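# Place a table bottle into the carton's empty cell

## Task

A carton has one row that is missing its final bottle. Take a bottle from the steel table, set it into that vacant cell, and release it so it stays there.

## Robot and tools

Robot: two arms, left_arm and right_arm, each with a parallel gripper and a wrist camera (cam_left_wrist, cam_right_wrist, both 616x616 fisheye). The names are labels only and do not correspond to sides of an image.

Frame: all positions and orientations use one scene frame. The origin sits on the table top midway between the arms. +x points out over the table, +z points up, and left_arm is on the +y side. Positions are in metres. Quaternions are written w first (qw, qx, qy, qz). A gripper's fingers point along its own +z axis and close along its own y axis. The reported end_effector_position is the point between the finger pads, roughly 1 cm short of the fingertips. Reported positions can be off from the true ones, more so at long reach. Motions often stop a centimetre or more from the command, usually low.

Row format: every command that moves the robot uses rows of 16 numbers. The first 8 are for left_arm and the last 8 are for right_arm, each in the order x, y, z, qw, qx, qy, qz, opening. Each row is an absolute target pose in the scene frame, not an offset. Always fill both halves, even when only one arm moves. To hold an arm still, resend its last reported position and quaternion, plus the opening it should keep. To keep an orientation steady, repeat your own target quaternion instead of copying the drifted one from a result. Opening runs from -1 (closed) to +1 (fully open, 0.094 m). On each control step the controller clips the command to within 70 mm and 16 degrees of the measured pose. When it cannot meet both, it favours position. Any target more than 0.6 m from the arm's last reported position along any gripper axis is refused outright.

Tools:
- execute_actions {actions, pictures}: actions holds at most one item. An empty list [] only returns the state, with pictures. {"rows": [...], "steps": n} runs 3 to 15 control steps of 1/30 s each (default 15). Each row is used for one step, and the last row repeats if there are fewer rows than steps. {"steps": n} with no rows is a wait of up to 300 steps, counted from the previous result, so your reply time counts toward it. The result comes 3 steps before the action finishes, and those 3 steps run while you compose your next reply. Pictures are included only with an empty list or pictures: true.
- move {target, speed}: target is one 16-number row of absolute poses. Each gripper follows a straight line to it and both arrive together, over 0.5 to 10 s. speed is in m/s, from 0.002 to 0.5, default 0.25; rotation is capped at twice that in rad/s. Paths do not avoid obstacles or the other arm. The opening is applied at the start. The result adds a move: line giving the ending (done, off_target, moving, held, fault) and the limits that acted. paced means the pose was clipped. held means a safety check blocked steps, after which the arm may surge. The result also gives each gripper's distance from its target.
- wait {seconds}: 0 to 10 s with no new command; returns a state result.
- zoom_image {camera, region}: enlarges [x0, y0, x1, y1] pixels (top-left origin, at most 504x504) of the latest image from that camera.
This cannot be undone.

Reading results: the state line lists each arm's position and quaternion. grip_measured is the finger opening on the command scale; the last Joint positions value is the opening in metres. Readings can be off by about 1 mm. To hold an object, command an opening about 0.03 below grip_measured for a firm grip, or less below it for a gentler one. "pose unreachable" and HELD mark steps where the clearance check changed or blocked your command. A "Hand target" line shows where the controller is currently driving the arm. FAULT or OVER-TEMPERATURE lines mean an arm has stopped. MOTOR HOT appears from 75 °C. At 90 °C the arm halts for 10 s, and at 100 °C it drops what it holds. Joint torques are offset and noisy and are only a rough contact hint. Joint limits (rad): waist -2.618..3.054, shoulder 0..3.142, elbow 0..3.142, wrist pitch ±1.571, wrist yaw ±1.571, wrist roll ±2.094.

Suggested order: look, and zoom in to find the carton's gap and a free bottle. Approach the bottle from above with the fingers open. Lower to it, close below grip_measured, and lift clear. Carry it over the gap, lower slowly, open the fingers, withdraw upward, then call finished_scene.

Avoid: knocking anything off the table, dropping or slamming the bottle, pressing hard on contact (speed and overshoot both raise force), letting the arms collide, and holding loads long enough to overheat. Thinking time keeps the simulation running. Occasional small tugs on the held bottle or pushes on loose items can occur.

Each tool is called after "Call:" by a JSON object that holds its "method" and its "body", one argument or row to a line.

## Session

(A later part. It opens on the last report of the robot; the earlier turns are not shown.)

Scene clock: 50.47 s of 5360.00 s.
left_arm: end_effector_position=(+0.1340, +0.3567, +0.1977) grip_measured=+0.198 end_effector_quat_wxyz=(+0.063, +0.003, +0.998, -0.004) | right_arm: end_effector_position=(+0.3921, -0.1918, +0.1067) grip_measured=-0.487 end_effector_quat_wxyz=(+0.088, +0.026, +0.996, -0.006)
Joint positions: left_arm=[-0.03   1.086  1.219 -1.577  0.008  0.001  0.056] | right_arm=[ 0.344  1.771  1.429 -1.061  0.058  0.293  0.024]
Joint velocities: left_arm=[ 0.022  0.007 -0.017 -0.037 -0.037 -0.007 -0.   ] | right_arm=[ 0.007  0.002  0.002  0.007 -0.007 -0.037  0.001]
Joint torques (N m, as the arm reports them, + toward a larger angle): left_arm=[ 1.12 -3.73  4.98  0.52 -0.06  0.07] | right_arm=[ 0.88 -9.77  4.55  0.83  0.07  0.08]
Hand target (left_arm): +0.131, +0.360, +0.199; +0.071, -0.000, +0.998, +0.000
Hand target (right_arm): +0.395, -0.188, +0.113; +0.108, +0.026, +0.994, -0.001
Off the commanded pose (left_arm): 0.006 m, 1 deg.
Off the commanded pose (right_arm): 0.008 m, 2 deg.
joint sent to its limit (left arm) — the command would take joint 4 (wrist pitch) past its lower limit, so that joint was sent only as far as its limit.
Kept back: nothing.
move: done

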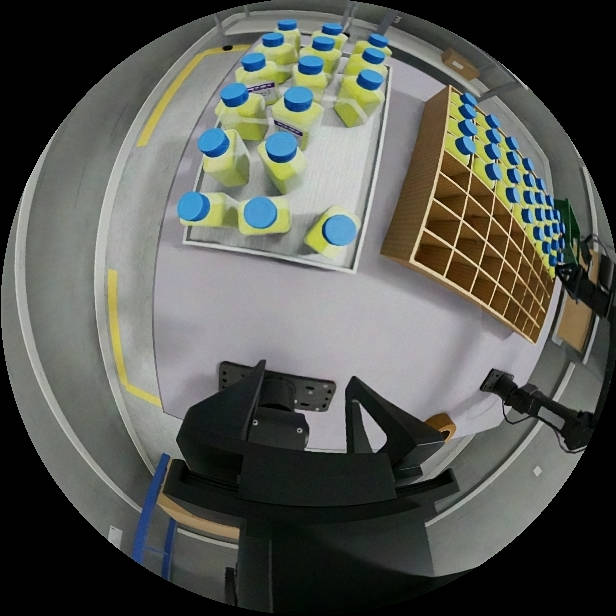

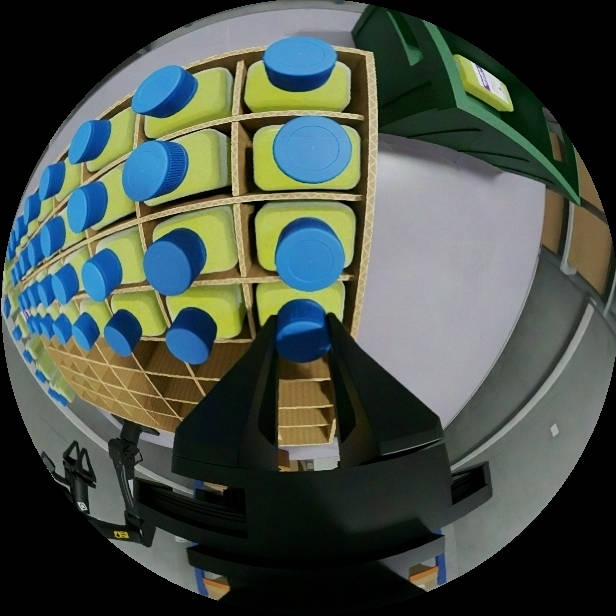

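Call:
{"method": "move", "body": {
  "target": [0.13,0.36,0.2,0.06,0,0.998,0,0.2, 0.395,-0.188,0.112,0.108,0.026,0.994,-0.001,-0.15],
  "speed": 0.04
}}

Call:
{"method": "move", "body": {
  "target": [0.13,0.36,0.2,0.06,0,0.998,0,0.2, 0.39,-0.188,0.17,0.108,0.026,0.994,-0.001,-0.15],
  "speed": 0.1
}}

Scene clock: 51.43 s of 5360.00 s.
left_arm: end_effector_position=(+0.1340, +0.3567, +0.1977) grip_measured=+0.198 end_effector_quat_wxyz=(+0.063, +0.003, +0.998, -0.004) | right_arm: end_effector_position=(+0.3943, -0.1912, +0.1071) grip_measured=-0.153 end_effector_quat_wxyz=(+0.092, +0.026, +0.995, -0.005)
Joint positions: left_arm=[-0.03   1.086  1.219 -1.577  0.008  0.001  0.056] | right_arm=[ 0.344  1.771  1.429 -1.052  0.058  0.293  0.04 ]
Joint velocities: left_arm=[-0.002 -0.002 -0.022 -0.095 -0.022 -0.066  0.001] | right_arm=[ 0.002 -0.002  0.002  0.007  0.007  0.037  0.001]
Joint torques (N m, as the arm reports them, + toward a larger angle): left_arm=[ 1.09 -3.77  5.    0.52 -0.06  0.08] | right_arm=[ 0.83 -9.73  4.35  0.79  0.07  0.09]
Hand target (left_arm): +0.131, +0.360, +0.199; +0.071, -0.000, +0.998, +0.000
Hand target (right_arm): +0.395, -0.188, +0.112; +0.107, +0.026, +0.994, -0.001
Off the commanded pose (left_arm): 0.006 m, 1 deg.
Off the commanded pose (right_arm): 0.006 m, 2 deg.
joint sent to its limit (left arm) — the command would take joint 4 (wrist pitch) past its lower limit, so that joint was sent only as far as its limit.
Kept back: nothing.
move: done

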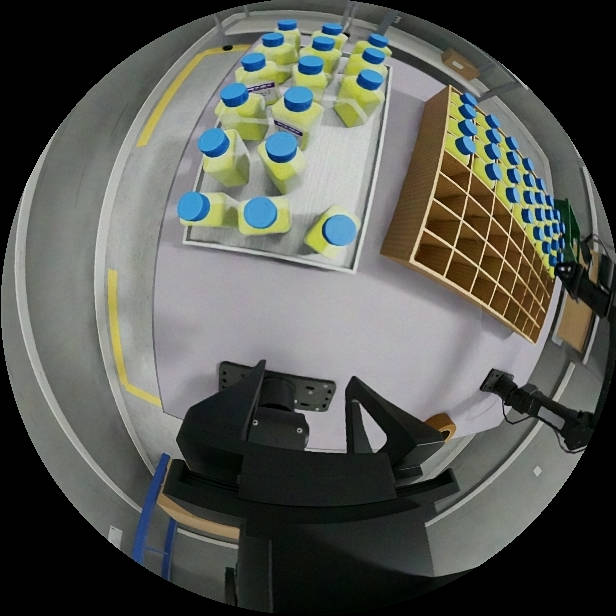

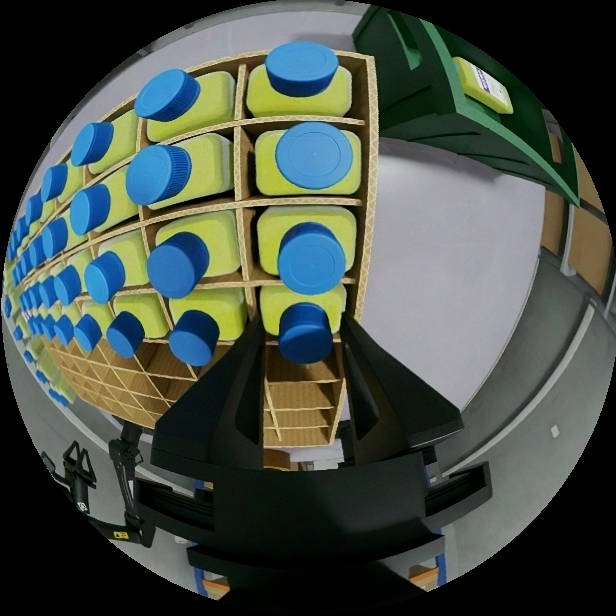

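Scene clock: 52.63 s of 5360.00 s.
left_arm: end_effector_position=(+0.1340, +0.3567, +0.1977) grip_measured=+0.198 end_effector_quat_wxyz=(+0.063, +0.003, +0.998, -0.004) | right_arm: end_effector_position=(+0.3920, -0.1918, +0.1587) grip_measured=-0.153 end_effector_quat_wxyz=(+0.100, +0.028, +0.995, -0.002)
Joint positions: left_arm=[-0.03   1.086  1.219 -1.577  0.008  0.001  0.056] | right_arm=[ 0.344  1.747  1.602 -1.234  0.058  0.296  0.04 ]
Joint velocities: left_arm=[-0.002  0.002 -0.017 -0.022 -0.007  0.037 -0.   ] | right_arm=[-0.012  0.007 -0.012 -0.037  0.007 -0.066 -0.001]
Joint torques (N m, as the arm reports them, + toward a larger angle): left_arm=[ 1.13 -3.78  4.92  0.52 -0.07  0.08] | right_arm=[ 1.15 -8.75  7.34  0.46  0.07  0.08]
Hand target (left_arm): +0.131, +0.360, +0.199; +0.071, -0.000, +0.998, +0.000
Hand target (right_arm): +0.390, -0.188, +0.170; +0.108, +0.026, +0.994, -0.001
Off the commanded pose (left_arm): 0.006 m, 1 deg.
Off the commanded pose (right_arm): 0.012 m, 1 deg.
joint sent to its limit (left arm) — the command would take joint 4 (wrist pitch) past its lower limit, so that joint was sent only as far as its limit.
Kept back: nothing.
move: off_target (right_arm)

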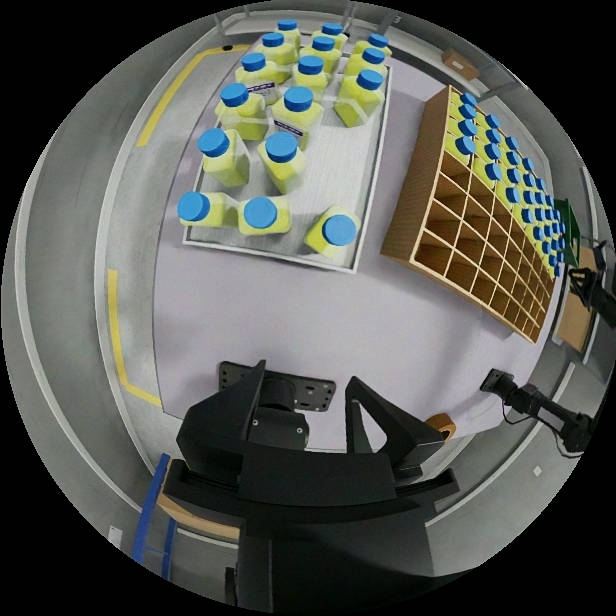

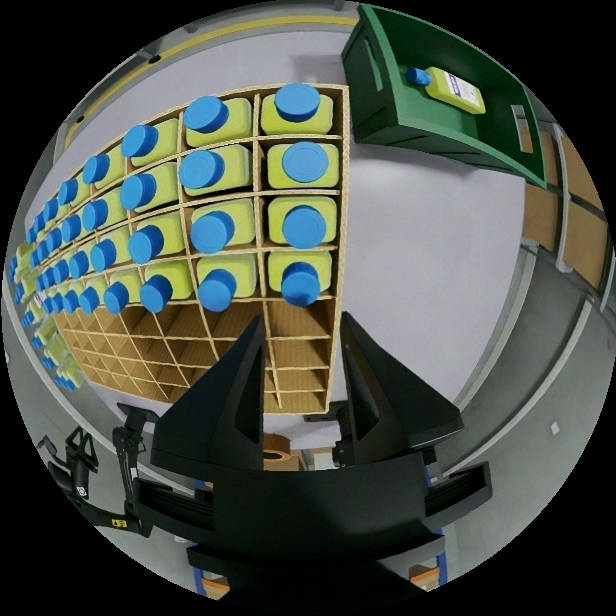

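Call:
{"method": "finished_scene", "body": {
  "scene": 1
}}

The scene is finished: the task was done.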